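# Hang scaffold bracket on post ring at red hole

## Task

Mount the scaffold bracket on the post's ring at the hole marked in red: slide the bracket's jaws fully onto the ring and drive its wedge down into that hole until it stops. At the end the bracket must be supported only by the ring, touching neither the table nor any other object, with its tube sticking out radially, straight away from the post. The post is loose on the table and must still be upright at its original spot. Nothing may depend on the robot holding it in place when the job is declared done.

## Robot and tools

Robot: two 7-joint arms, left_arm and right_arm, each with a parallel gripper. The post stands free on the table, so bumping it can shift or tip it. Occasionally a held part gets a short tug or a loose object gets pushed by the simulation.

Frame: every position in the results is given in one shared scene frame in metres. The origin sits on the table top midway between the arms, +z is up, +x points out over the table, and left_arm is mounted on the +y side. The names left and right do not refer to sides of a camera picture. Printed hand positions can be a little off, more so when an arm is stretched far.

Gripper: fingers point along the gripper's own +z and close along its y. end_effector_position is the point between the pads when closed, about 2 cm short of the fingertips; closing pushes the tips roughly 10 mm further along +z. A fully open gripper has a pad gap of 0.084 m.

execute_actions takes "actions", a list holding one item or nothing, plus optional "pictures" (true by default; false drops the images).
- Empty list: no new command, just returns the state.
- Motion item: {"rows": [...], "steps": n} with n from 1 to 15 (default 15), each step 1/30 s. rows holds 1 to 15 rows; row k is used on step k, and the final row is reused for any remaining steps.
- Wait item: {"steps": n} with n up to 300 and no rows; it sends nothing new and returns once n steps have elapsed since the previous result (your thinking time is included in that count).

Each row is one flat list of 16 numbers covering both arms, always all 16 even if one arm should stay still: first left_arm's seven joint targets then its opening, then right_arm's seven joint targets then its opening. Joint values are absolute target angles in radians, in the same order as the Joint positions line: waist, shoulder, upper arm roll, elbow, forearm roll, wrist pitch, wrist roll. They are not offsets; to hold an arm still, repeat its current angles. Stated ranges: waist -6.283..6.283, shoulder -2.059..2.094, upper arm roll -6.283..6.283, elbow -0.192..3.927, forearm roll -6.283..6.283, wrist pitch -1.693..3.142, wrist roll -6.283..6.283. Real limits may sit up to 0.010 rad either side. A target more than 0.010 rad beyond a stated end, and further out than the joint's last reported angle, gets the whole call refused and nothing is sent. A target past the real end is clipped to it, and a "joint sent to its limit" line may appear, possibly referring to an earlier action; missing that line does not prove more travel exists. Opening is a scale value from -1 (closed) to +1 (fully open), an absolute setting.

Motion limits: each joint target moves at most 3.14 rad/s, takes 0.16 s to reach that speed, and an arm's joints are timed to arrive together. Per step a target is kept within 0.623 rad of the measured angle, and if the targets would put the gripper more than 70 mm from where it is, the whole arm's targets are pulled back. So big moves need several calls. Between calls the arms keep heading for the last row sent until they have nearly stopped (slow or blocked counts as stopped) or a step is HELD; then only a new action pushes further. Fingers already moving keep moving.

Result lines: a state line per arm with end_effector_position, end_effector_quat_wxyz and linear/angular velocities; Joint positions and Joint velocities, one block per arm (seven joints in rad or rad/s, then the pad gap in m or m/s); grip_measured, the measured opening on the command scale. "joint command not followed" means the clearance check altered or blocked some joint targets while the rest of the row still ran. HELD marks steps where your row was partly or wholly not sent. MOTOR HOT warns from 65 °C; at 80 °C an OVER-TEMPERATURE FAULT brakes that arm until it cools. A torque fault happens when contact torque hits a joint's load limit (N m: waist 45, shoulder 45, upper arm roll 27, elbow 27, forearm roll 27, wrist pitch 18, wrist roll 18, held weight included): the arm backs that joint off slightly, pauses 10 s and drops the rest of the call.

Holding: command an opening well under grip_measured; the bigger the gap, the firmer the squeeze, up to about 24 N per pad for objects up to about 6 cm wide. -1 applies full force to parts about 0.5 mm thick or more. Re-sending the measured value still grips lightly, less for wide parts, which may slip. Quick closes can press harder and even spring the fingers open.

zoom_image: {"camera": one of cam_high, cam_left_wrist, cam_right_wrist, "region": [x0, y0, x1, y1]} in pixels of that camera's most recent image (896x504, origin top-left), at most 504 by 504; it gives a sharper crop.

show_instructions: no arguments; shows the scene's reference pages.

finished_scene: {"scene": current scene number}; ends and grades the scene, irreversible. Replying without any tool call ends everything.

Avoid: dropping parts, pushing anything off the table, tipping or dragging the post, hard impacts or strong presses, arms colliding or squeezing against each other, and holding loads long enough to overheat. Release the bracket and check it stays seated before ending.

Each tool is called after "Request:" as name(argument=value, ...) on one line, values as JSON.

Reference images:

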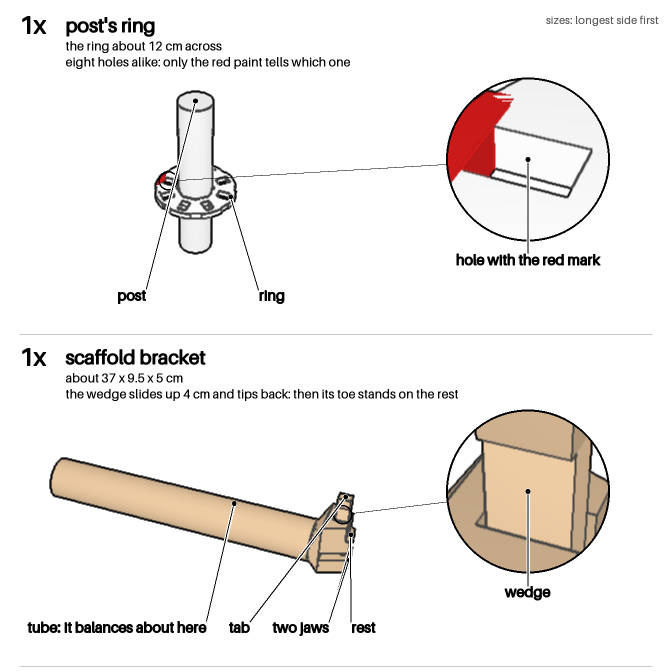

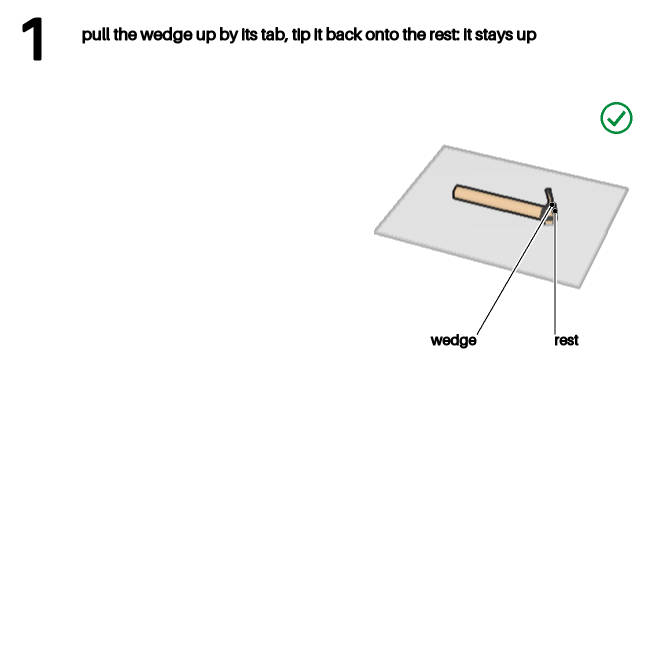

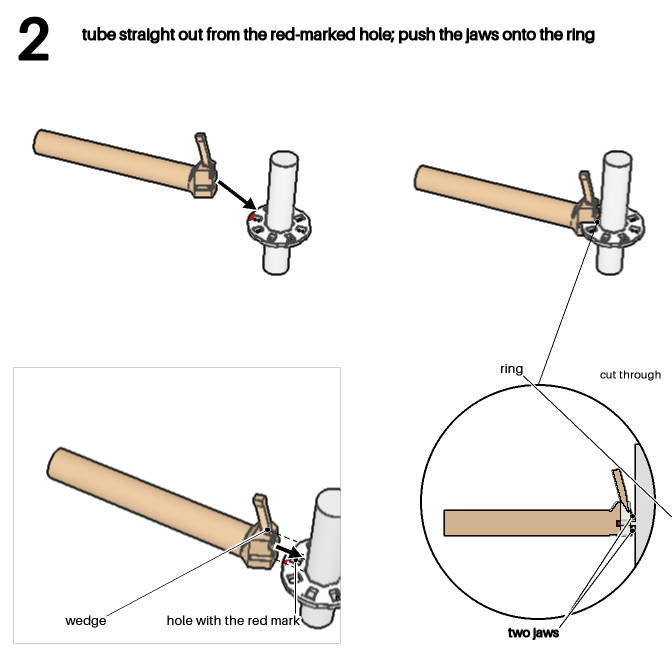

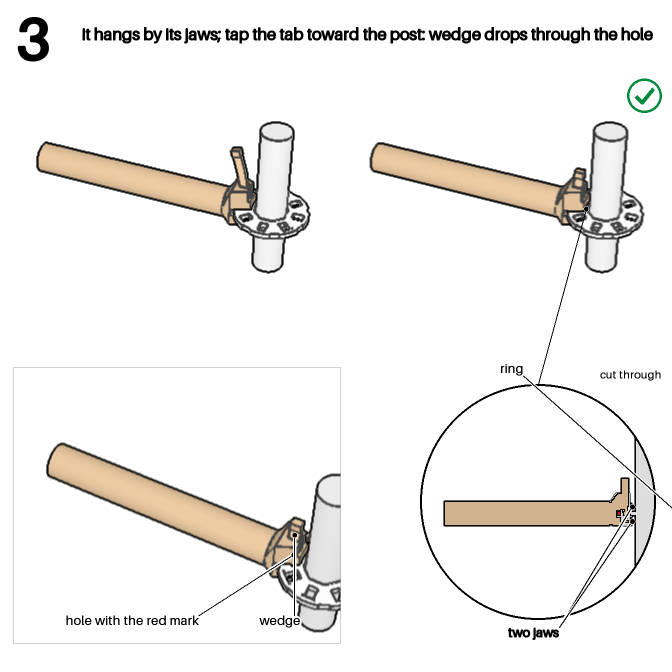

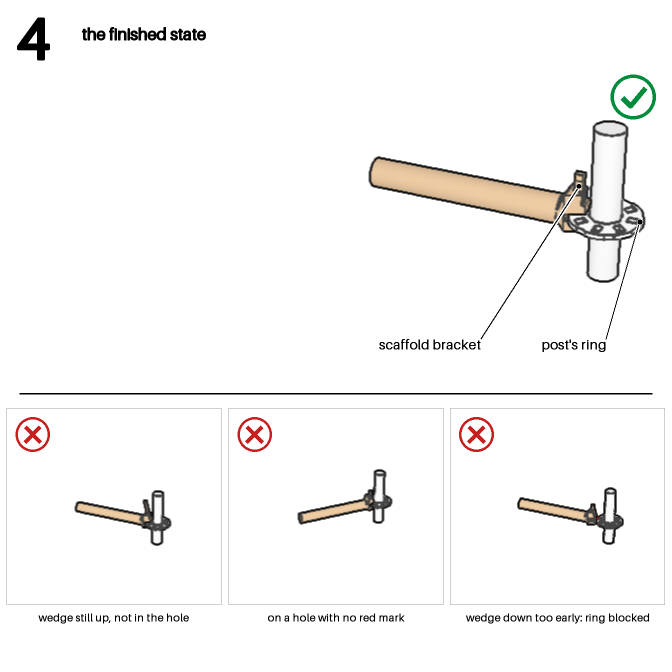

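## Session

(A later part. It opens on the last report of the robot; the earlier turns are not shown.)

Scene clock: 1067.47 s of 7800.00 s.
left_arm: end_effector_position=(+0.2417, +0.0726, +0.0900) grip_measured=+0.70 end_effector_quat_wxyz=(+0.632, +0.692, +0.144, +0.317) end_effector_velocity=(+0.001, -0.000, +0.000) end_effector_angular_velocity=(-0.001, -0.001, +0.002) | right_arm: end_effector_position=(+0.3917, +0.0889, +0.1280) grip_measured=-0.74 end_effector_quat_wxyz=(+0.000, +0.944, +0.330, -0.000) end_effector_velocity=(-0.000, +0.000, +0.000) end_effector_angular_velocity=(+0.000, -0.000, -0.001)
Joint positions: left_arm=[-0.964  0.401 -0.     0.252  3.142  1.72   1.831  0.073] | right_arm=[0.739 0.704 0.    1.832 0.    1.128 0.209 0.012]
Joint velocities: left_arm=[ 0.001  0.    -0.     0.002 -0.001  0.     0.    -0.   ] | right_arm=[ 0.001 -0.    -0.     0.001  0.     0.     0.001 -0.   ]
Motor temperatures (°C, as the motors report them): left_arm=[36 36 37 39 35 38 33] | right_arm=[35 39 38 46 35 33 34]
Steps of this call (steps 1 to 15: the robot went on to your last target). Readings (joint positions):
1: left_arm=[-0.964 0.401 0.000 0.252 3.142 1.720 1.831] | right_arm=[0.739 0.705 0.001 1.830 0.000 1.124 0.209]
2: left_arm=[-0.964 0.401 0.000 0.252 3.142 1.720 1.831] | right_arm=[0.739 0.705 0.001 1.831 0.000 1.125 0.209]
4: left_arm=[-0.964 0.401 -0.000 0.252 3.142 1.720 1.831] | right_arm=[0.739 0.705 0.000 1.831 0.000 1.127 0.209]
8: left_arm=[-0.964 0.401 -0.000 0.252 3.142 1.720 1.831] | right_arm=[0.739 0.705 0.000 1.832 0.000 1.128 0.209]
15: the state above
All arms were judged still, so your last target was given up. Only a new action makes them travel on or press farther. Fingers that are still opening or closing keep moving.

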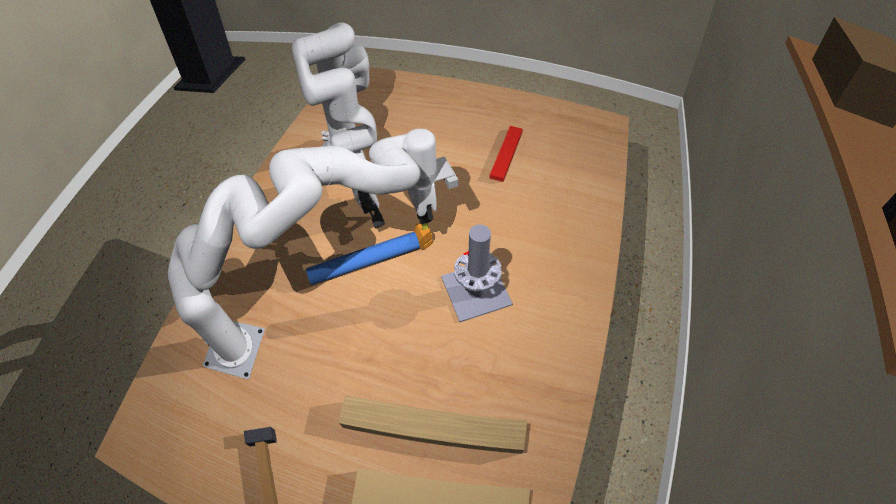

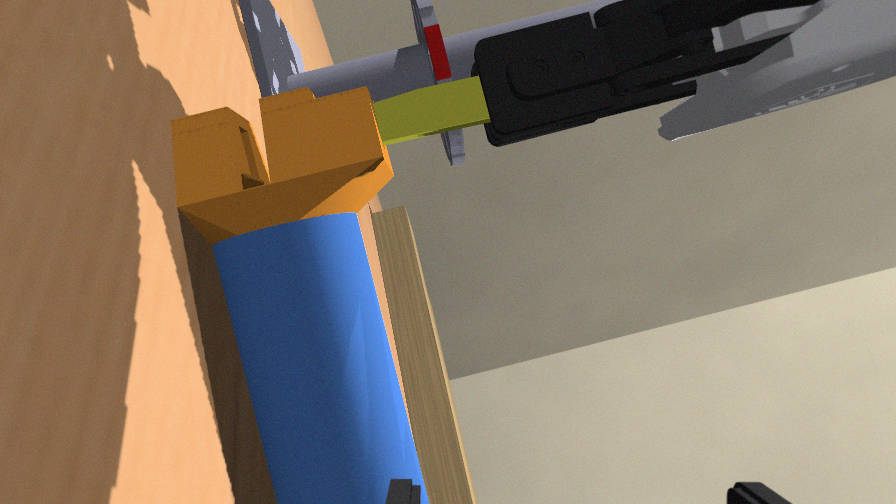

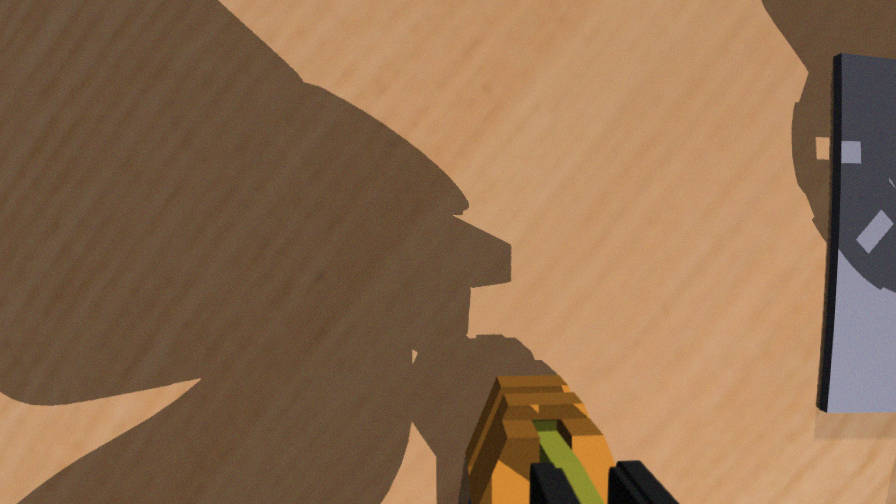

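Request:
execute_actions(actions=[{"rows": [[-0.964,0.4012,0,0.2518,3.1416,1.7202,1.8308,0.7,0.7390,0.7025,0,1.8347,0,1.1322,0.2094,-1],[-0.964,0.4012,0,0.2518,3.1416,1.7202,1.8308,0.7,0.7390,0.7009,0,1.8373,0,1.1364,0.2094,-1],[-0.964,0.4012,0,0.2518,3.1416,1.7202,1.8308,0.7,0.7390,0.6993,0,1.8398,0,1.1405,0.2094,-1],[-0.964,0.4012,0,0.2518,3.1416,1.7202,1.8308,0.7,0.7390,0.6977,0,1.8424,0,1.1447,0.2094,-1],[-0.964,0.4012,0,0.2518,3.1416,1.7202,1.8308,0.7,0.7390,0.6961,0,1.8450,0,1.1489,0.2094,-1]], "steps": 15}])

Scene clock: 1079.17 s of 7800.00 s.
left_arm: end_effector_position=(+0.2417, +0.0726, +0.0900) grip_measured=+0.70 end_effector_quat_wxyz=(+0.632, +0.692, +0.144, +0.317) end_effector_velocity=(+0.001, -0.001, +0.000) end_effector_angular_velocity=(-0.001, -0.001, +0.000) | right_arm: end_effector_position=(+0.3918, +0.0888, +0.1366) grip_measured=-0.74 end_effector_quat_wxyz=(+0.000, +0.944, +0.330, -0.000) end_effector_velocity=(-0.000, +0.000, +0.001) end_effector_angular_velocity=(-0.001, +0.000, +0.002)
Joint positions: left_arm=[-0.964  0.401 -0.     0.252  3.142  1.72   1.831  0.073] | right_arm=[ 0.739  0.697 -0.     1.845 -0.     1.148  0.209  0.012]
Joint velocities: left_arm=[ 0.     0.    -0.     0.002 -0.    -0.     0.    -0.   ] | right_arm=[ 0.001 -0.    -0.     0.001 -0.     0.003 -0.001  0.   ]
Motor temperatures (°C, as the motors report them): left_arm=[36 36 37 39 35 38 33] | right_arm=[35 39 38 46 35 33 34]
Steps of this call (steps 1 to 90: nothing new was sent; then 8.20 s passed at rest; steps 91 to 105: all 15 steps of this action). Readings (joint positions):
91: left_arm=[-0.964 0.401 0.000 0.252 3.142 1.720 1.831] | right_arm=[0.739 0.704 0.000 1.832 0.000 1.128 0.209]
92: left_arm=[-0.964 0.401 0.000 0.252 3.142 1.720 1.831] | right_arm=[0.739 0.704 -0.000 1.833 0.000 1.129 0.209]
94: left_arm=[-0.964 0.401 -0.000 0.252 3.142 1.720 1.831] | right_arm=[0.739 0.702 -0.000 1.836 -0.000 1.134 0.209]
98: left_arm=[-0.964 0.401 -0.000 0.252 3.142 1.720 1.831] | right_arm=[0.739 0.697 -0.000 1.843 -0.000 1.146 0.209]
105: the state above

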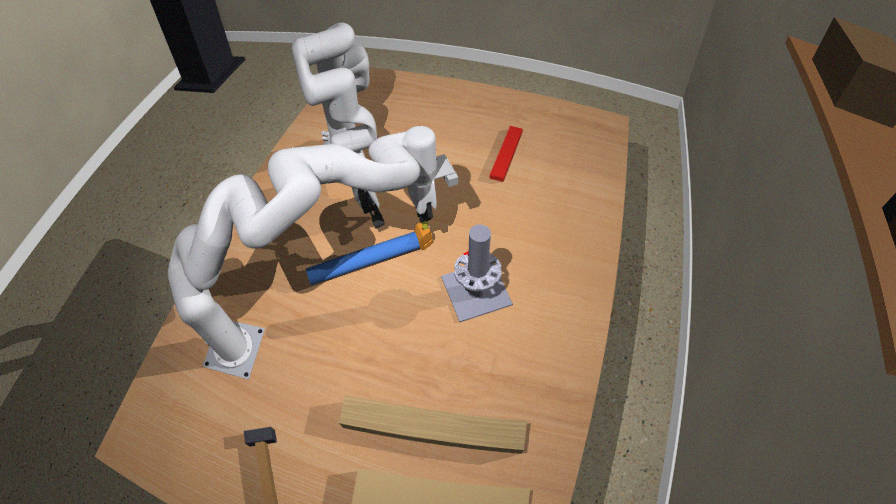

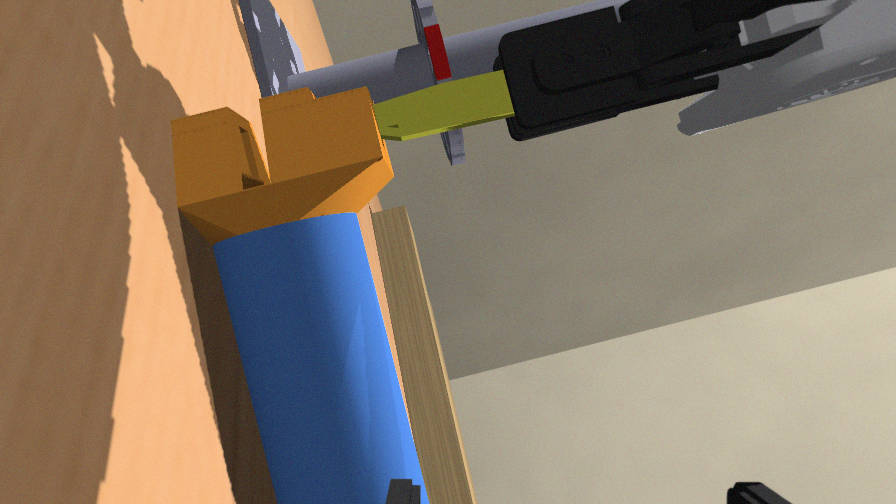

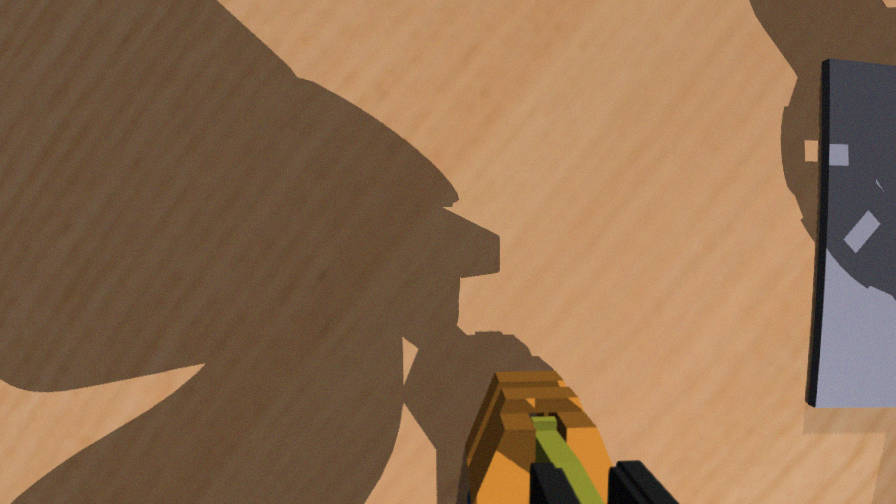

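Request:
execute_actions(actions=[{"rows": [[-0.964,0.4012,0,0.2518,3.1416,1.7202,1.8308,0.7,0.7393,0.6919,0,1.8385,0,1.1466,0.2097,-0.9],[-0.964,0.4012,0,0.2518,3.1416,1.7202,1.8308,0.7,0.7397,0.6878,0,1.8320,0,1.1442,0.2100,-0.85],[-0.964,0.4012,0,0.2518,3.1416,1.7202,1.8308,0.7,0.7400,0.6836,0,1.8254,0,1.1418,0.2104,-0.85],[-0.964,0.4012,0,0.2518,3.1416,1.7202,1.8308,0.7,0.7403,0.6795,0,1.8189,0,1.1395,0.2107,-0.85],[-0.964,0.4012,0,0.2518,3.1416,1.7202,1.8308,0.7,0.7406,0.6753,0,1.8124,0,1.1371,0.2110,-0.85],[-0.964,0.4012,0,0.2518,3.1416,1.7202,1.8308,0.7,0.7410,0.6711,0,1.8059,0,1.1347,0.2114,-0.85],[-0.964,0.4012,0,0.2518,3.1416,1.7202,1.8308,0.7,0.7413,0.6670,0,1.7993,0,1.1324,0.2117,-0.85],[-0.964,0.4012,0,0.2518,3.1416,1.7202,1.8308,0.7,0.7416,0.6628,0,1.7928,0,1.1300,0.2120,-0.85]], "steps": 15}])

Scene clock: 1106.33 s of 7800.00 s.
left_arm: end_effector_position=(+0.2417, +0.0726, +0.0900) grip_measured=+0.70 end_effector_quat_wxyz=(+0.632, +0.692, +0.144, +0.317) end_effector_velocity=(+0.000, -0.000, +0.000) end_effector_angular_velocity=(+0.000, -0.002, +0.001) | right_arm: end_effector_position=(+0.3857, +0.0841, +0.1382) grip_measured=-0.74 end_effector_quat_wxyz=(-0.000, +0.944, +0.330, +0.000) end_effector_velocity=(+0.001, -0.002, +0.002) end_effector_angular_velocity=(+0.003, -0.004, -0.004)
Joint positions: left_arm=[-0.964  0.401 -0.     0.252  3.142  1.72   1.831  0.073] | right_arm=[0.742 0.664 0.    1.794 0.    1.13  0.212 0.012]
Joint velocities: left_arm=[ 0.    -0.     0.     0.001  0.     0.     0.001 -0.   ] | right_arm=[-0.001 -0.009 -0.003 -0.011  0.001 -0.007  0.001 -0.   ]
Motor temperatures (°C, as the motors report them): left_arm=[36 36 37 39 35 38 33] | right_arm=[35 40 38 48 35 33 34]
Steps of this call (steps 1 to 15: the robot went on to your last target; steps 16 to 90: nothing new was sent; then 23.67 s passed at rest; steps 91 to 105: all 15 steps of this action). Readings (joint positions):
91: left_arm=[-0.964 0.401 -0.000 0.252 3.142 1.720 1.831] | right_arm=[0.739 0.696 0.000 1.845 -0.000 1.149 0.209]
92: left_arm=[-0.964 0.401 0.000 0.252 3.142 1.720 1.831] | right_arm=[0.739 0.695 -0.000 1.843 0.000 1.148 0.209]
94: left_arm=[-0.964 0.401 -0.000 0.252 3.142 1.720 1.831] | right_arm=[0.739 0.690 -0.000 1.836 -0.000 1.145 0.210]
98: left_arm=[-0.964 0.401 -0.000 0.252 3.142 1.720 1.831] | right_arm=[0.740 0.675 -0.000 1.813 -0.000 1.137 0.211]
105: the state above

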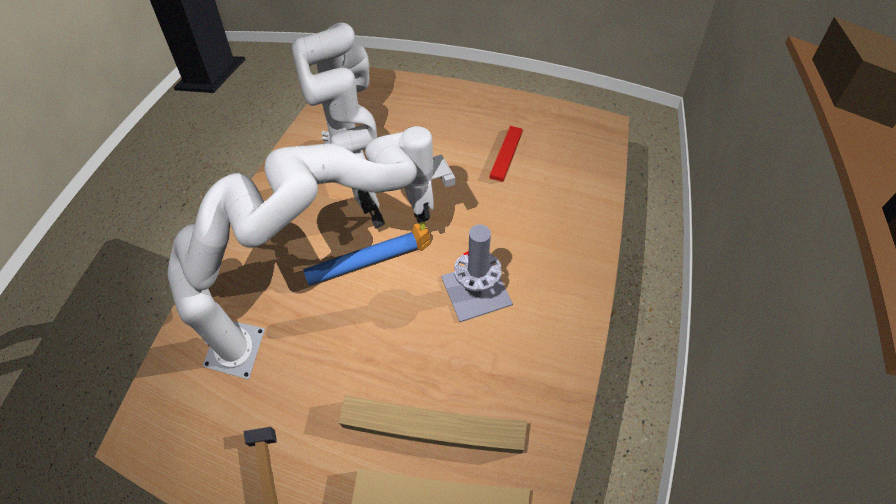

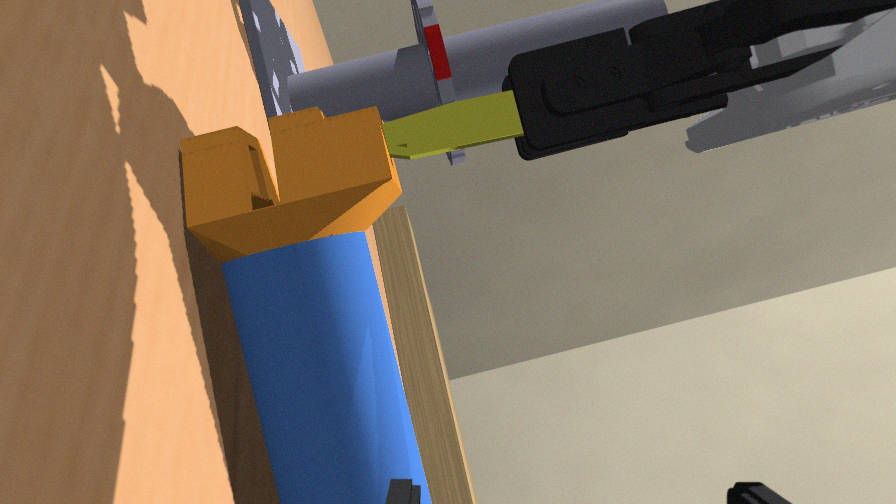

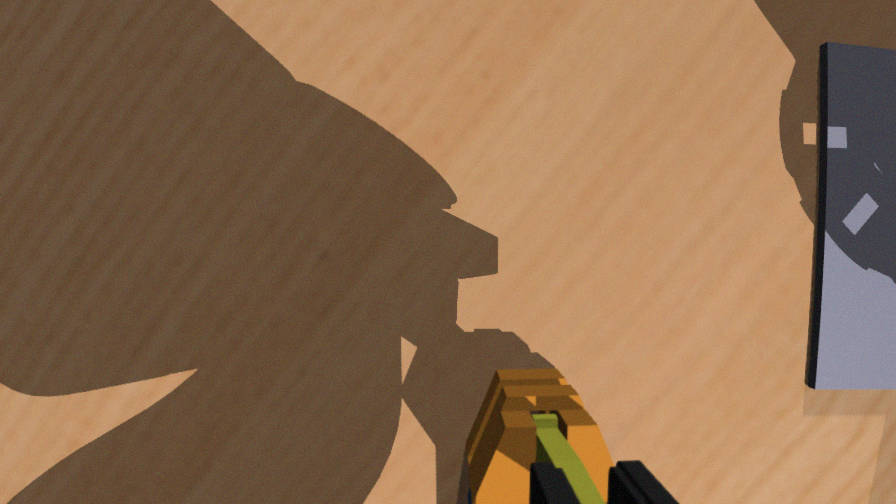

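Request:
execute_actions(actions=[{"rows": [[-0.964,0.4012,0,0.2518,3.1416,1.7202,1.8308,0.7,0.7427,0.6507,0,1.7704,-0.0023,1.1091,0.2141,-1],[-0.964,0.4012,0,0.2518,3.1416,1.7202,1.8308,0.7,0.7437,0.6386,0,1.7480,-0.0047,1.0882,0.2161,-1],[-0.964,0.4012,0,0.2518,3.1416,1.7202,1.8308,0.7,0.7448,0.6265,0,1.7256,-0.0070,1.0673,0.2182,-1],[-0.964,0.4012,0,0.2518,3.1416,1.7202,1.8308,0.7,0.7458,0.6151,0,1.7041,-0.0099,1.0467,0.2207,-1],[-0.964,0.4012,0,0.2518,3.1416,1.7202,1.8308,0.7,0.7469,0.6036,0,1.6826,-0.0127,1.0260,0.2233,-1],[-0.964,0.4012,0,0.2518,3.1416,1.7202,1.8308,0.7,0.7479,0.5922,0,1.6611,-0.0156,1.0054,0.2258,-1],[-0.964,0.4012,0,0.2518,3.1416,1.7202,1.8308,0.7,0.7488,0.5815,0,1.6405,-0.0189,0.9850,0.2289,-1],[-0.964,0.4012,0,0.2518,3.1416,1.7202,1.8308,0.7,0.7498,0.5707,0,1.6199,-0.0223,0.9646,0.2319,-1],[-0.964,0.4012,0,0.2518,3.1416,1.7202,1.8308,0.7,0.7507,0.5600,0,1.5993,-0.0256,0.9442,0.2350,-1],[-0.964,0.4012,0,0.2518,3.1416,1.7202,1.8308,0.7,0.7516,0.5500,0,1.5796,-0.0294,0.9241,0.2385,-1],[-0.964,0.4012,0,0.2518,3.1416,1.7202,1.8308,0.7,0.7525,0.5399,0,1.5600,-0.0333,0.9040,0.2421,-1],[-0.964,0.4012,0,0.2518,3.1416,1.7202,1.8308,0.7,0.7534,0.5299,0,1.5403,-0.0371,0.8839,0.2456,-1]], "steps": 15}], pictures=false)

Request:
execute_actions(actions=[{"steps": 15}])

Scene clock: 1185.60 s of 7800.00 s.
left_arm: end_effector_position=(+0.2417, +0.0726, +0.0900) grip_measured=+0.70 end_effector_quat_wxyz=(+0.632, +0.692, +0.144, +0.317) end_effector_velocity=(+0.000, +0.000, +0.000) end_effector_angular_velocity=(-0.000, -0.000, +0.001) | right_arm: end_effector_position=(+0.3791, +0.0791, +0.1373) grip_measured=-0.74 end_effector_quat_wxyz=(-0.019, +0.943, +0.329, +0.055) end_effector_velocity=(-0.007, -0.005, +0.003) end_effector_angular_velocity=(+0.101, -0.121, +0.001)
Joint positions: left_arm=[-0.964  0.401 -0.     0.252  3.142  1.72   1.831  0.073] | right_arm=[ 0.752  0.541  0.     1.562 -0.033  0.907  0.242  0.012]
Joint velocities: left_arm=[-0.    -0.     0.001  0.    -0.    -0.    -0.     0.   ] | right_arm=[ 0.013 -0.14  -0.    -0.262 -0.049 -0.275  0.045 -0.   ]
Motor temperatures (°C, as the motors report them): left_arm=[36 36 37 39 35 38 33] | right_arm=[35 40 38 49 35 33 34]
Steps of this call (steps 1 to 15: the robot went on to your last target; steps 16 to 90: nothing new was sent; then 75.77 s passed at rest; steps 91 to 105: all 15 steps of this action). Readings (joint positions):
91: left_arm=[-0.964 0.401 -0.000 0.252 3.142 1.720 1.831] | right_arm=[0.742 0.663 -0.000 1.793 -0.000 1.130 0.212]
92: left_arm=[-0.964 0.401 -0.000 0.252 3.142 1.720 1.831] | right_arm=[0.742 0.661 -0.000 1.789 -0.000 1.126 0.212]
94: left_arm=[-0.964 0.401 -0.000 0.252 3.142 1.720 1.831] | right_arm=[0.743 0.649 -0.000 1.765 -0.003 1.104 0.215]
98: left_arm=[-0.964 0.401 -0.000 0.252 3.142 1.720 1.831] | right_arm=[0.747 0.608 0.000 1.691 -0.012 1.035 0.223]
105: the state above

Scene clock: 1186.10 s of 7800.00 s.
left_arm: end_effector_position=(+0.2417, +0.0726, +0.0900) grip_measured=+0.70 end_effector_quat_wxyz=(+0.632, +0.692, +0.144, +0.317) end_effector_velocity=(+0.000, -0.000, +0.000) end_effector_angular_velocity=(-0.001, -0.000, -0.000) | right_arm: end_effector_position=(+0.3786, +0.0786, +0.1371) grip_measured=-0.74 end_effector_quat_wxyz=(-0.021, +0.942, +0.329, +0.061) end_effector_velocity=(-0.001, +0.000, +0.000) end_effector_angular_velocity=(+0.001, +0.001, -0.001)
Joint positions: left_arm=[-0.964  0.401 -0.     0.252  3.142  1.72   1.831  0.073] | right_arm=[ 0.753  0.53  -0.     1.541 -0.037  0.884  0.246  0.012]
Joint velocities: left_arm=[ 0.001 -0.    -0.001  0.001 -0.    -0.     0.    -0.   ] | right_arm=[ 0.001 -0.001  0.    -0.002  0.001 -0.001  0.001  0.   ]
Motor temperatures (°C, as the motors report them): left_arm=[36 36 37 39 35 38 33] | right_arm=[35 40 38 49 35 33 34]
Steps of this call (steps 1 to 15: the robot went on to your last target). Readings (joint positions):
1: left_arm=[-0.964 0.401 -0.000 0.252 3.142 1.720 1.831] | right_arm=[0.753 0.537 0.000 1.555 -0.034 0.900 0.243]
2: left_arm=[-0.964 0.401 -0.000 0.252 3.142 1.720 1.831] | right_arm=[0.753 0.535 0.000 1.551 -0.035 0.895 0.244]
4: left_arm=[-0.964 0.401 -0.000 0.252 3.142 1.720 1.831] | right_arm=[0.753 0.532 0.000 1.545 -0.036 0.889 0.245]
8: left_arm=[-0.964 0.401 -0.000 0.252 3.142 1.720 1.831] | right_arm=[0.753 0.531 -0.000 1.542 -0.037 0.885 0.245]
15: the state above

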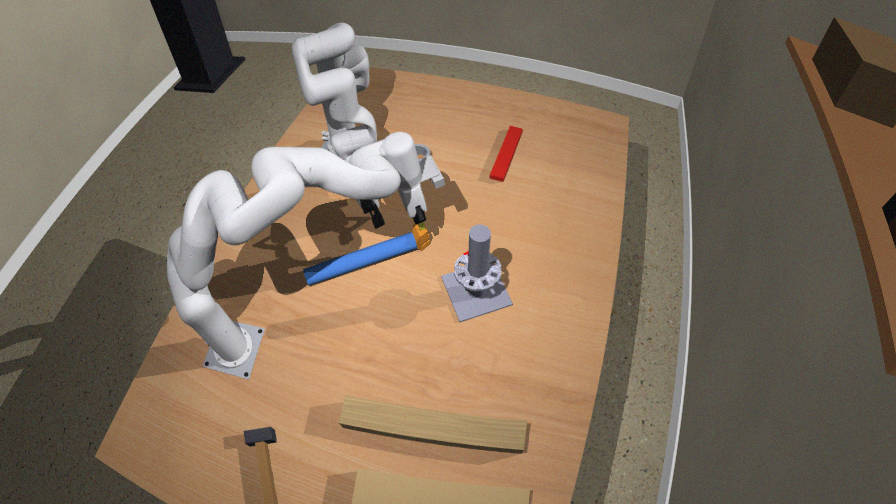

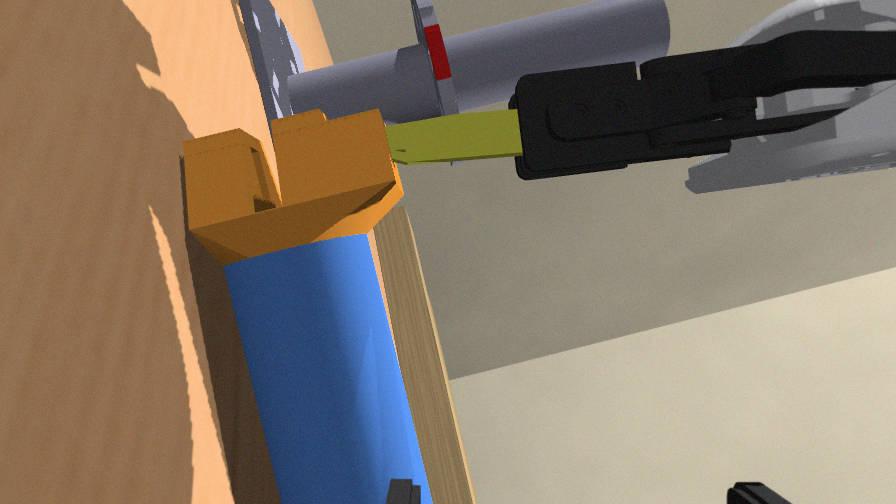

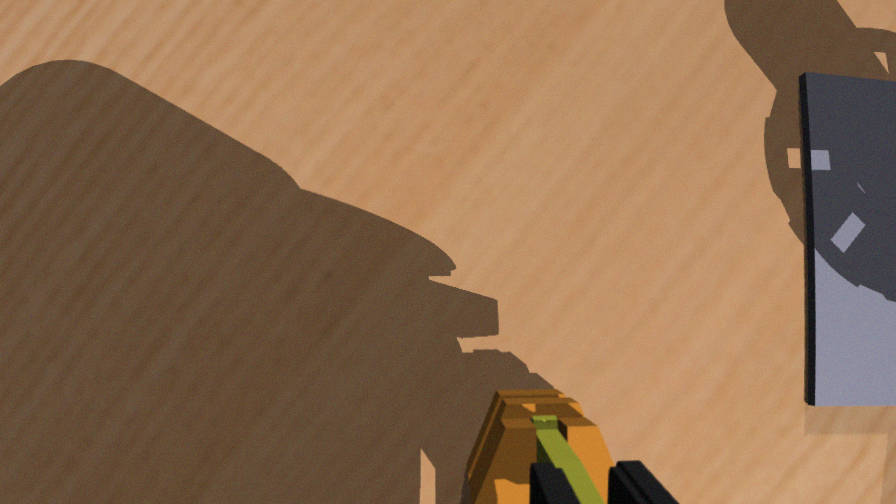

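Request:
execute_actions(actions=[{"rows": [[-0.964,0.4012,0,0.2518,3.1416,1.7202,1.8308,0.7,0.7542,0.5209,0,1.5213,-0.0414,0.8636,0.2497,-1],[-0.964,0.4012,0,0.2518,3.1416,1.7202,1.8308,0.7,0.7551,0.5118,0,1.5024,-0.0458,0.8432,0.2537,-1],[-0.964,0.4012,0,0.2518,3.1416,1.7202,1.8308,0.7,0.7559,0.5028,0,1.4834,-0.0501,0.8229,0.2578,-1],[-0.964,0.4012,0,0.2518,3.1416,1.7202,1.8308,0.7,0.7567,0.4945,0,1.4654,-0.0549,0.8028,0.2623,-1],[-0.964,0.4012,0,0.2518,3.1416,1.7202,1.8308,0.7,0.7574,0.4861,0,1.4474,-0.0598,0.7827,0.2669,-1],[-0.964,0.4012,0,0.2518,3.1416,1.7202,1.8308,0.7,0.7582,0.4778,0,1.4294,-0.0646,0.7626,0.2714,-1],[-0.964,0.4012,0,0.2518,3.1416,1.7202,1.8308,0.7,0.7589,0.4702,0,1.4123,-0.0699,0.7428,0.2765,-1],[-0.964,0.4012,0,0.2518,3.1416,1.7202,1.8308,0.7,0.7596,0.4625,0,1.3951,-0.0752,0.7231,0.2815,-1],[-0.964,0.4012,0,0.2518,3.1416,1.7202,1.8308,0.7,0.7603,0.4549,0,1.3780,-0.0805,0.7033,0.2866,-1],[-0.964,0.4012,0,0.2518,3.1416,1.7202,1.8308,0.7,0.7610,0.4479,0,1.3618,-0.0866,0.6837,0.2926,-1],[-0.964,0.4012,0,0.2518,3.1416,1.7202,1.8308,0.7,0.7616,0.4410,0,1.3456,-0.0927,0.6642,0.2985,-1],[-0.964,0.4012,0,0.2518,3.1416,1.7202,1.8308,0.7,0.7623,0.4340,0,1.3294,-0.0988,0.6446,0.3045,-1]], "steps": 15}], pictures=false)

Request:
execute_actions(actions=[{"steps": 15}])

Scene clock: 1217.30 s of 7800.00 s.
left_arm: end_effector_position=(+0.2417, +0.0726, +0.0900) grip_measured=+0.70 end_effector_quat_wxyz=(+0.632, +0.692, +0.144, +0.317) end_effector_velocity=(-0.001, +0.001, -0.001) end_effector_angular_velocity=(+0.002, +0.001, -0.000) | right_arm: end_effector_position=(+0.3720, +0.0732, +0.1330) grip_measured=-0.74 end_effector_quat_wxyz=(-0.040, +0.937, +0.327, +0.117) end_effector_velocity=(-0.008, -0.003, +0.001) end_effector_angular_velocity=(+0.103, -0.114, +0.002)
Joint positions: left_arm=[-0.964  0.401  0.     0.252  3.142  1.72   1.831  0.073] | right_arm=[ 0.762  0.442  0.     1.347 -0.092  0.667  0.298  0.012]
Joint velocities: left_arm=[ 0.    -0.    -0.001 -0.003 -0.     0.     0.001 -0.   ] | right_arm=[ 0.008 -0.1    0.    -0.214 -0.075 -0.262  0.074 -0.   ]
Motor temperatures (°C, as the motors report them): left_arm=[36 36 37 39 35 38 33] | right_arm=[35 40 38 49 35 33 34]
Steps of this call (steps 1 to 15: the robot went on to your last target; steps 16 to 90: nothing new was sent; then 27.70 s passed at rest; steps 91 to 105: all 15 steps of this action). Readings (joint positions):
91: left_arm=[-0.964 0.401 -0.000 0.252 3.142 1.720 1.831] | right_arm=[0.753 0.530 -0.000 1.540 -0.037 0.884 0.246]
92: left_arm=[-0.964 0.401 0.000 0.252 3.142 1.720 1.831] | right_arm=[0.754 0.528 -0.000 1.537 -0.038 0.880 0.246]
94: left_arm=[-0.964 0.401 0.000 0.252 3.142 1.720 1.831] | right_arm=[0.754 0.519 -0.000 1.517 -0.043 0.858 0.251]
98: left_arm=[-0.964 0.401 0.000 0.252 3.142 1.720 1.831] | right_arm=[0.757 0.489 0.000 1.454 -0.058 0.790 0.266]
105: the state above

Scene clock: 1217.80 s of 7800.00 s.
left_arm: end_effector_position=(+0.2417, +0.0726, +0.0900) grip_measured=+0.70 end_effector_quat_wxyz=(+0.632, +0.692, +0.144, +0.317) end_effector_velocity=(+0.000, +0.000, +0.000) end_effector_angular_velocity=(-0.000, -0.001, +0.001) | right_arm: end_effector_position=(+0.3715, +0.0729, +0.1329) grip_measured=-0.74 end_effector_quat_wxyz=(-0.043, +0.936, +0.327, +0.122) end_effector_velocity=(+0.000, -0.000, -0.001) end_effector_angular_velocity=(-0.001, -0.000, +0.000)
Joint positions: left_arm=[-0.964  0.401  0.     0.252  3.142  1.72   1.831  0.073] | right_arm=[ 0.762  0.434 -0.     1.33  -0.099  0.645  0.304  0.012]
Joint velocities: left_arm=[ 0. -0.  0.  0.  0.  0.  0.  0.] | right_arm=[-0.     0.    -0.    -0.002 -0.001 -0.002 -0.     0.   ]
Motor temperatures (°C, as the motors report them): left_arm=[36 36 37 39 35 38 33] | right_arm=[35 40 38 49 35 33 34]
Steps of this call (steps 1 to 15: the robot went on to your last target). Readings (joint positions):
1: left_arm=[-0.964 0.401 0.000 0.252 3.142 1.720 1.831] | right_arm=[0.762 0.439 0.000 1.342 -0.094 0.660 0.300]
2: left_arm=[-0.964 0.401 -0.000 0.252 3.142 1.720 1.831] | right_arm=[0.762 0.437 0.000 1.338 -0.096 0.655 0.302]
4: left_arm=[-0.964 0.401 -0.000 0.252 3.142 1.720 1.831] | right_arm=[0.762 0.436 0.000 1.334 -0.097 0.650 0.303]
8: left_arm=[-0.964 0.401 0.000 0.252 3.142 1.720 1.831] | right_arm=[0.762 0.434 -0.000 1.331 -0.098 0.646 0.304]
15: the state above

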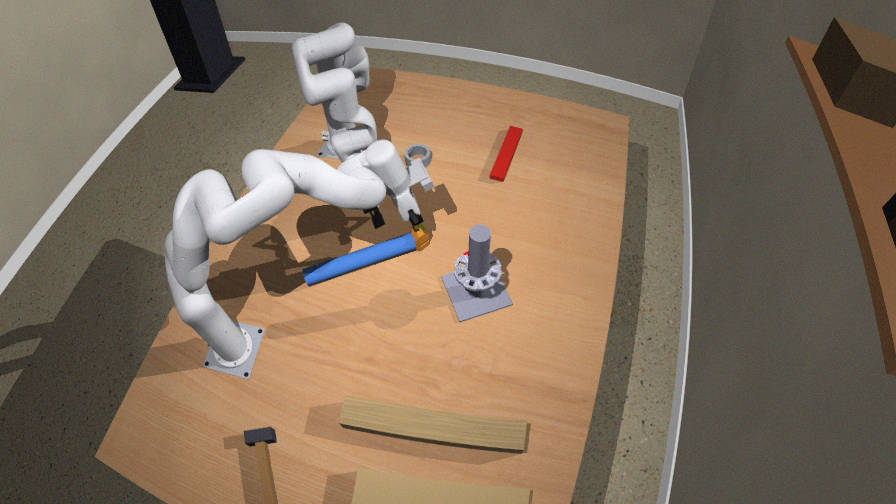

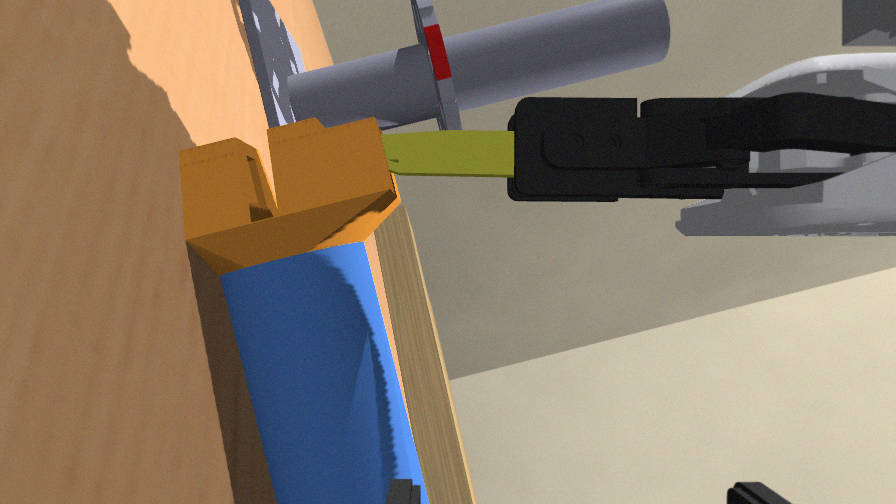

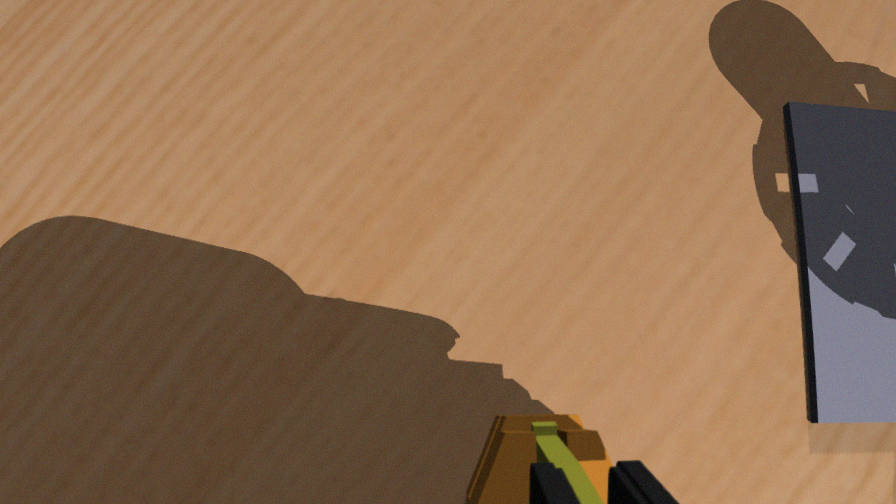

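Request:
execute_actions(actions=[{"rows": [[-0.964,0.4012,0,0.2518,3.1416,1.7202,1.8308,0.7,0.7623,0.4340,0,1.3294,-0.0988,0.6446,0.3045,-0.9],[-0.964,0.4012,0,0.2518,3.1416,1.7202,1.8308,0.7,0.7623,0.4340,0,1.3294,-0.0988,0.6446,0.3045,-0.8],[-0.964,0.4012,0,0.2518,3.1416,1.7202,1.8308,0.7,0.7623,0.4340,0,1.3294,-0.0988,0.6446,0.3045,-0.76],[-0.964,0.4012,0,0.2518,3.1416,1.7202,1.8308,0.7,0.7623,0.4340,0,1.3294,-0.0988,0.6446,0.3045,-0.73],[-0.964,0.4012,0,0.2518,3.1416,1.7202,1.8308,0.7,0.7623,0.4340,0,1.3294,-0.0988,0.6446,0.3045,-0.71],[-0.964,0.4012,0,0.2518,3.1416,1.7202,1.8308,0.7,0.7623,0.4340,0,1.3294,-0.0988,0.6446,0.3045,-0.69],[-0.964,0.4012,0,0.2518,3.1416,1.7202,1.8308,0.7,0.7623,0.4340,0,1.3294,-0.0988,0.6446,0.3045,-0.66],[-0.964,0.4012,0,0.2518,3.1416,1.7202,1.8308,0.7,0.7623,0.4340,0,1.3294,-0.0988,0.6446,0.3045,-0.6],[-0.964,0.4012,0,0.2518,3.1416,1.7202,1.8308,0.7,0.7623,0.4340,0,1.3294,-0.0988,0.6446,0.3045,-0.5],[-0.964,0.4012,0,0.2518,3.1416,1.7202,1.8308,0.7,0.7623,0.4340,0,1.3294,-0.0988,0.6446,0.3045,-0.3]], "steps": 15}])

Scene clock: 1230.67 s of 7800.00 s.
left_arm: end_effector_position=(+0.2417, +0.0726, +0.0900) grip_measured=+0.70 end_effector_quat_wxyz=(+0.632, +0.692, +0.144, +0.317) end_effector_velocity=(+0.000, +0.000, -0.000) end_effector_angular_velocity=(+0.001, -0.001, +0.001) | right_arm: end_effector_position=(+0.3712, +0.0733, +0.1333) grip_measured=-0.32 end_effector_quat_wxyz=(-0.043, +0.936, +0.327, +0.123) end_effector_velocity=(+0.002, -0.007, -0.007) end_effector_angular_velocity=(-0.015, +0.007, -0.007)
Joint positions: left_arm=[-0.964  0.401 -0.     0.252  3.142  1.72   1.831  0.073] | right_arm=[ 0.763  0.433  0.     1.33  -0.099  0.644  0.305  0.03 ]
Joint velocities: left_arm=[ 0.001  0.    -0.     0.    -0.    -0.     0.001  0.   ] | right_arm=[-0.003  0.007 -0.006 -0.006 -0.001  0.002 -0.001 -0.   ]
Motor temperatures (°C, as the motors report them): left_arm=[36 36 37 39 35 38 33] | right_arm=[35 40 38 49 35 33 34]
Steps of this call (steps 1 to 15: the robot went on to your last target; steps 16 to 90: nothing new was sent; then 9.37 s passed at rest; steps 91 to 105: all 15 steps of this action). Readings (joint positions):
91: left_arm=[-0.964 0.401 -0.000 0.252 3.142 1.720 1.831] | right_arm=[0.762 0.434 0.000 1.329 -0.099 0.645 0.305]
92: left_arm=[-0.964 0.401 -0.000 0.252 3.142 1.720 1.831] | right_arm=[0.762 0.434 0.000 1.329 -0.099 0.645 0.305]
94: left_arm=[-0.964 0.401 0.000 0.252 3.142 1.720 1.831] | right_arm=[0.762 0.434 0.000 1.329 -0.099 0.645 0.305]
98: left_arm=[-0.964 0.401 0.000 0.252 3.142 1.720 1.831] | right_arm=[0.762 0.433 -0.000 1.331 -0.099 0.644 0.305]
105: the state above

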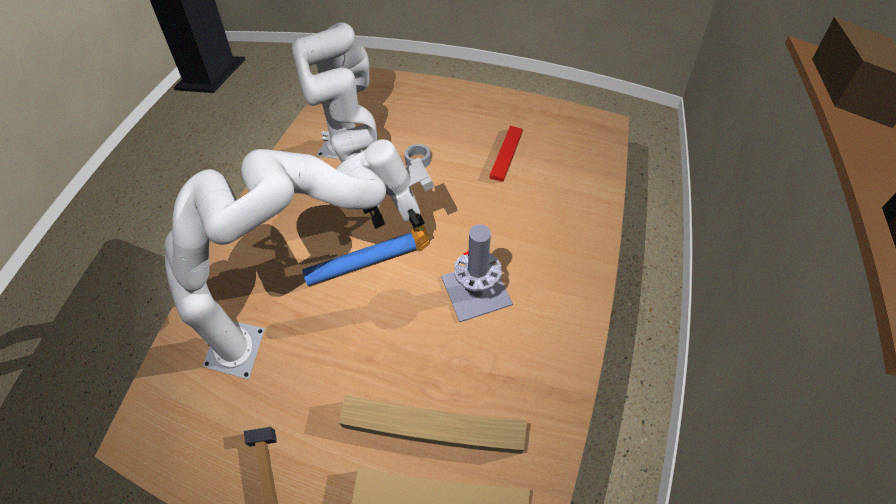

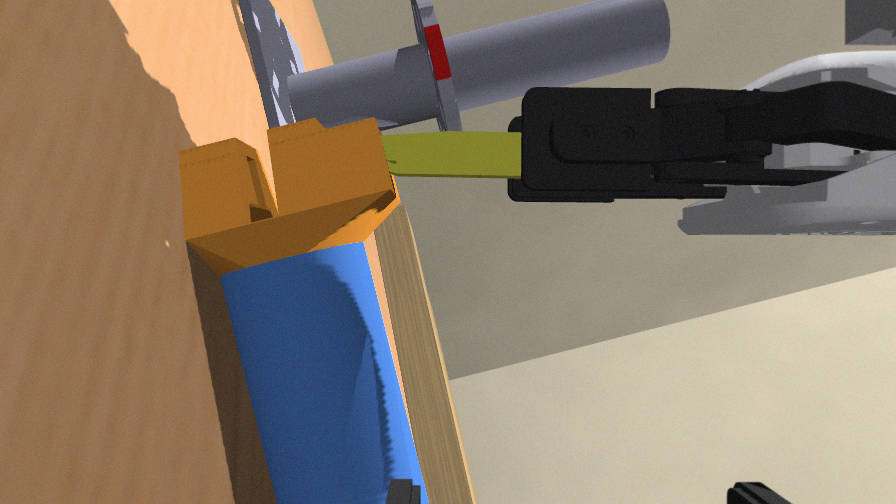

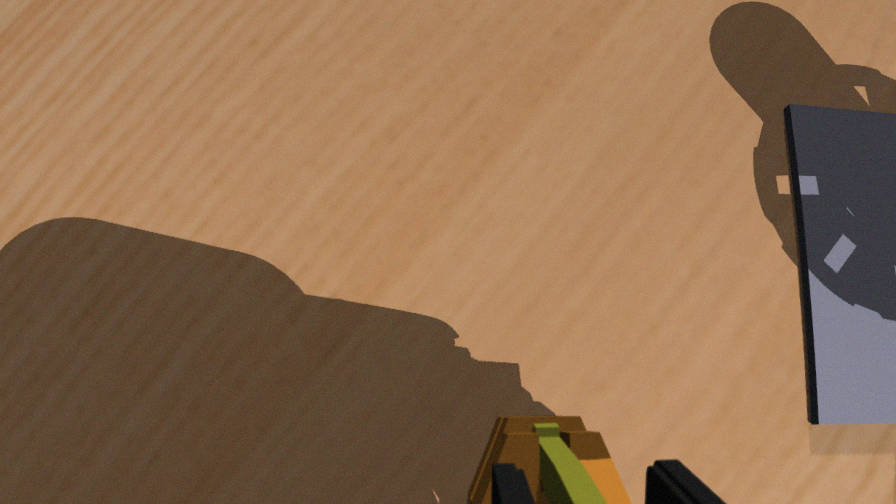

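Request:
execute_actions(actions=[{"rows": [[-0.964,0.4012,0,0.2518,3.1416,1.7202,1.8308,0.7,0.7635,0.3578,0,1.3997,-0.0834,0.791,0.2838,-0.3]], "steps": 15}])

Scene clock: 1294.87 s of 7800.00 s.
left_arm: end_effector_position=(+0.2417, +0.0726, +0.0900) grip_measured=+0.70 end_effector_quat_wxyz=(+0.632, +0.692, +0.144, +0.317) end_effector_velocity=(+0.000, +0.001, -0.000) end_effector_angular_velocity=(+0.002, +0.000, +0.002) | right_arm: end_effector_position=(+0.3714, +0.0717, +0.1901) grip_measured=-0.32 end_effector_quat_wxyz=(-0.042, +0.936, +0.328, +0.120) end_effector_velocity=(+0.003, +0.002, +0.014) end_effector_angular_velocity=(+0.012, -0.009, -0.002)
Joint positions: left_arm=[-0.964  0.401 -0.     0.252  3.142  1.72   1.831  0.073] | right_arm=[ 0.764  0.36   0.     1.397 -0.084  0.79   0.284  0.03 ]
Joint velocities: left_arm=[ 0.001  0.     0.001 -0.001  0.    -0.     0.001  0.   ] | right_arm=[-0.001 -0.011 -0.001  0.019  0.002  0.014 -0.002  0.   ]
Motor temperatures (°C, as the motors report them): left_arm=[36 36 37 39 35 38 33] | right_arm=[35 39 38 47 35 33 34]
Steps of this call (steps 1 to 15: the robot went on to your last target; steps 16 to 90: nothing new was sent; then 60.70 s passed at rest; steps 91 to 105: all 15 steps of this action). Readings (joint positions):
91: left_arm=[-0.964 0.401 0.000 0.252 3.142 1.720 1.831] | right_arm=[0.762 0.434 0.000 1.329 -0.099 0.645 0.304]
92: left_arm=[-0.964 0.401 0.000 0.252 3.142 1.720 1.831] | right_arm=[0.762 0.433 0.000 1.331 -0.098 0.650 0.304]
94: left_arm=[-0.964 0.401 -0.000 0.252 3.142 1.720 1.831] | right_arm=[0.763 0.417 0.000 1.345 -0.094 0.692 0.298]
98: left_arm=[-0.964 0.401 -0.000 0.252 3.142 1.720 1.831] | right_arm=[0.763 0.362 -0.000 1.397 -0.086 0.767 0.287]
105: the state above

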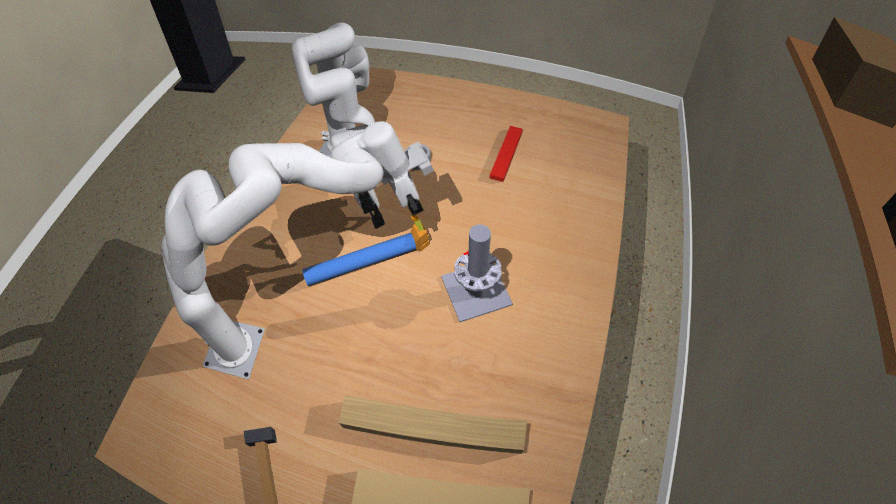

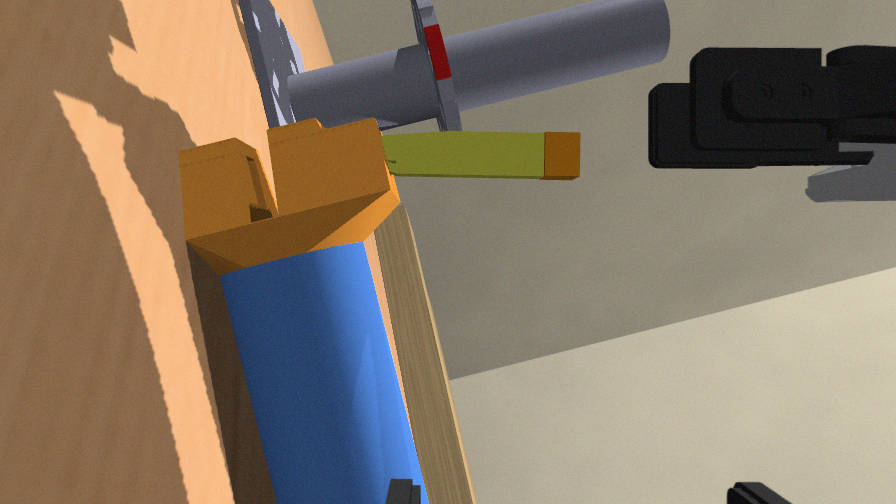

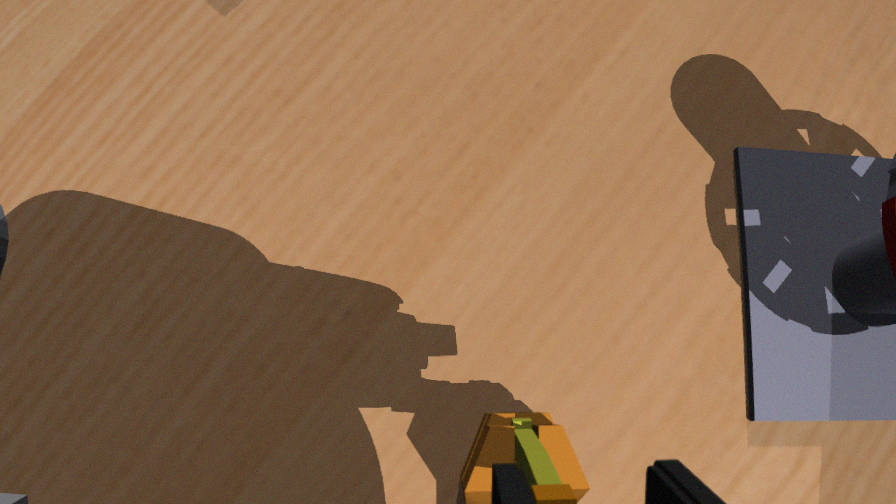

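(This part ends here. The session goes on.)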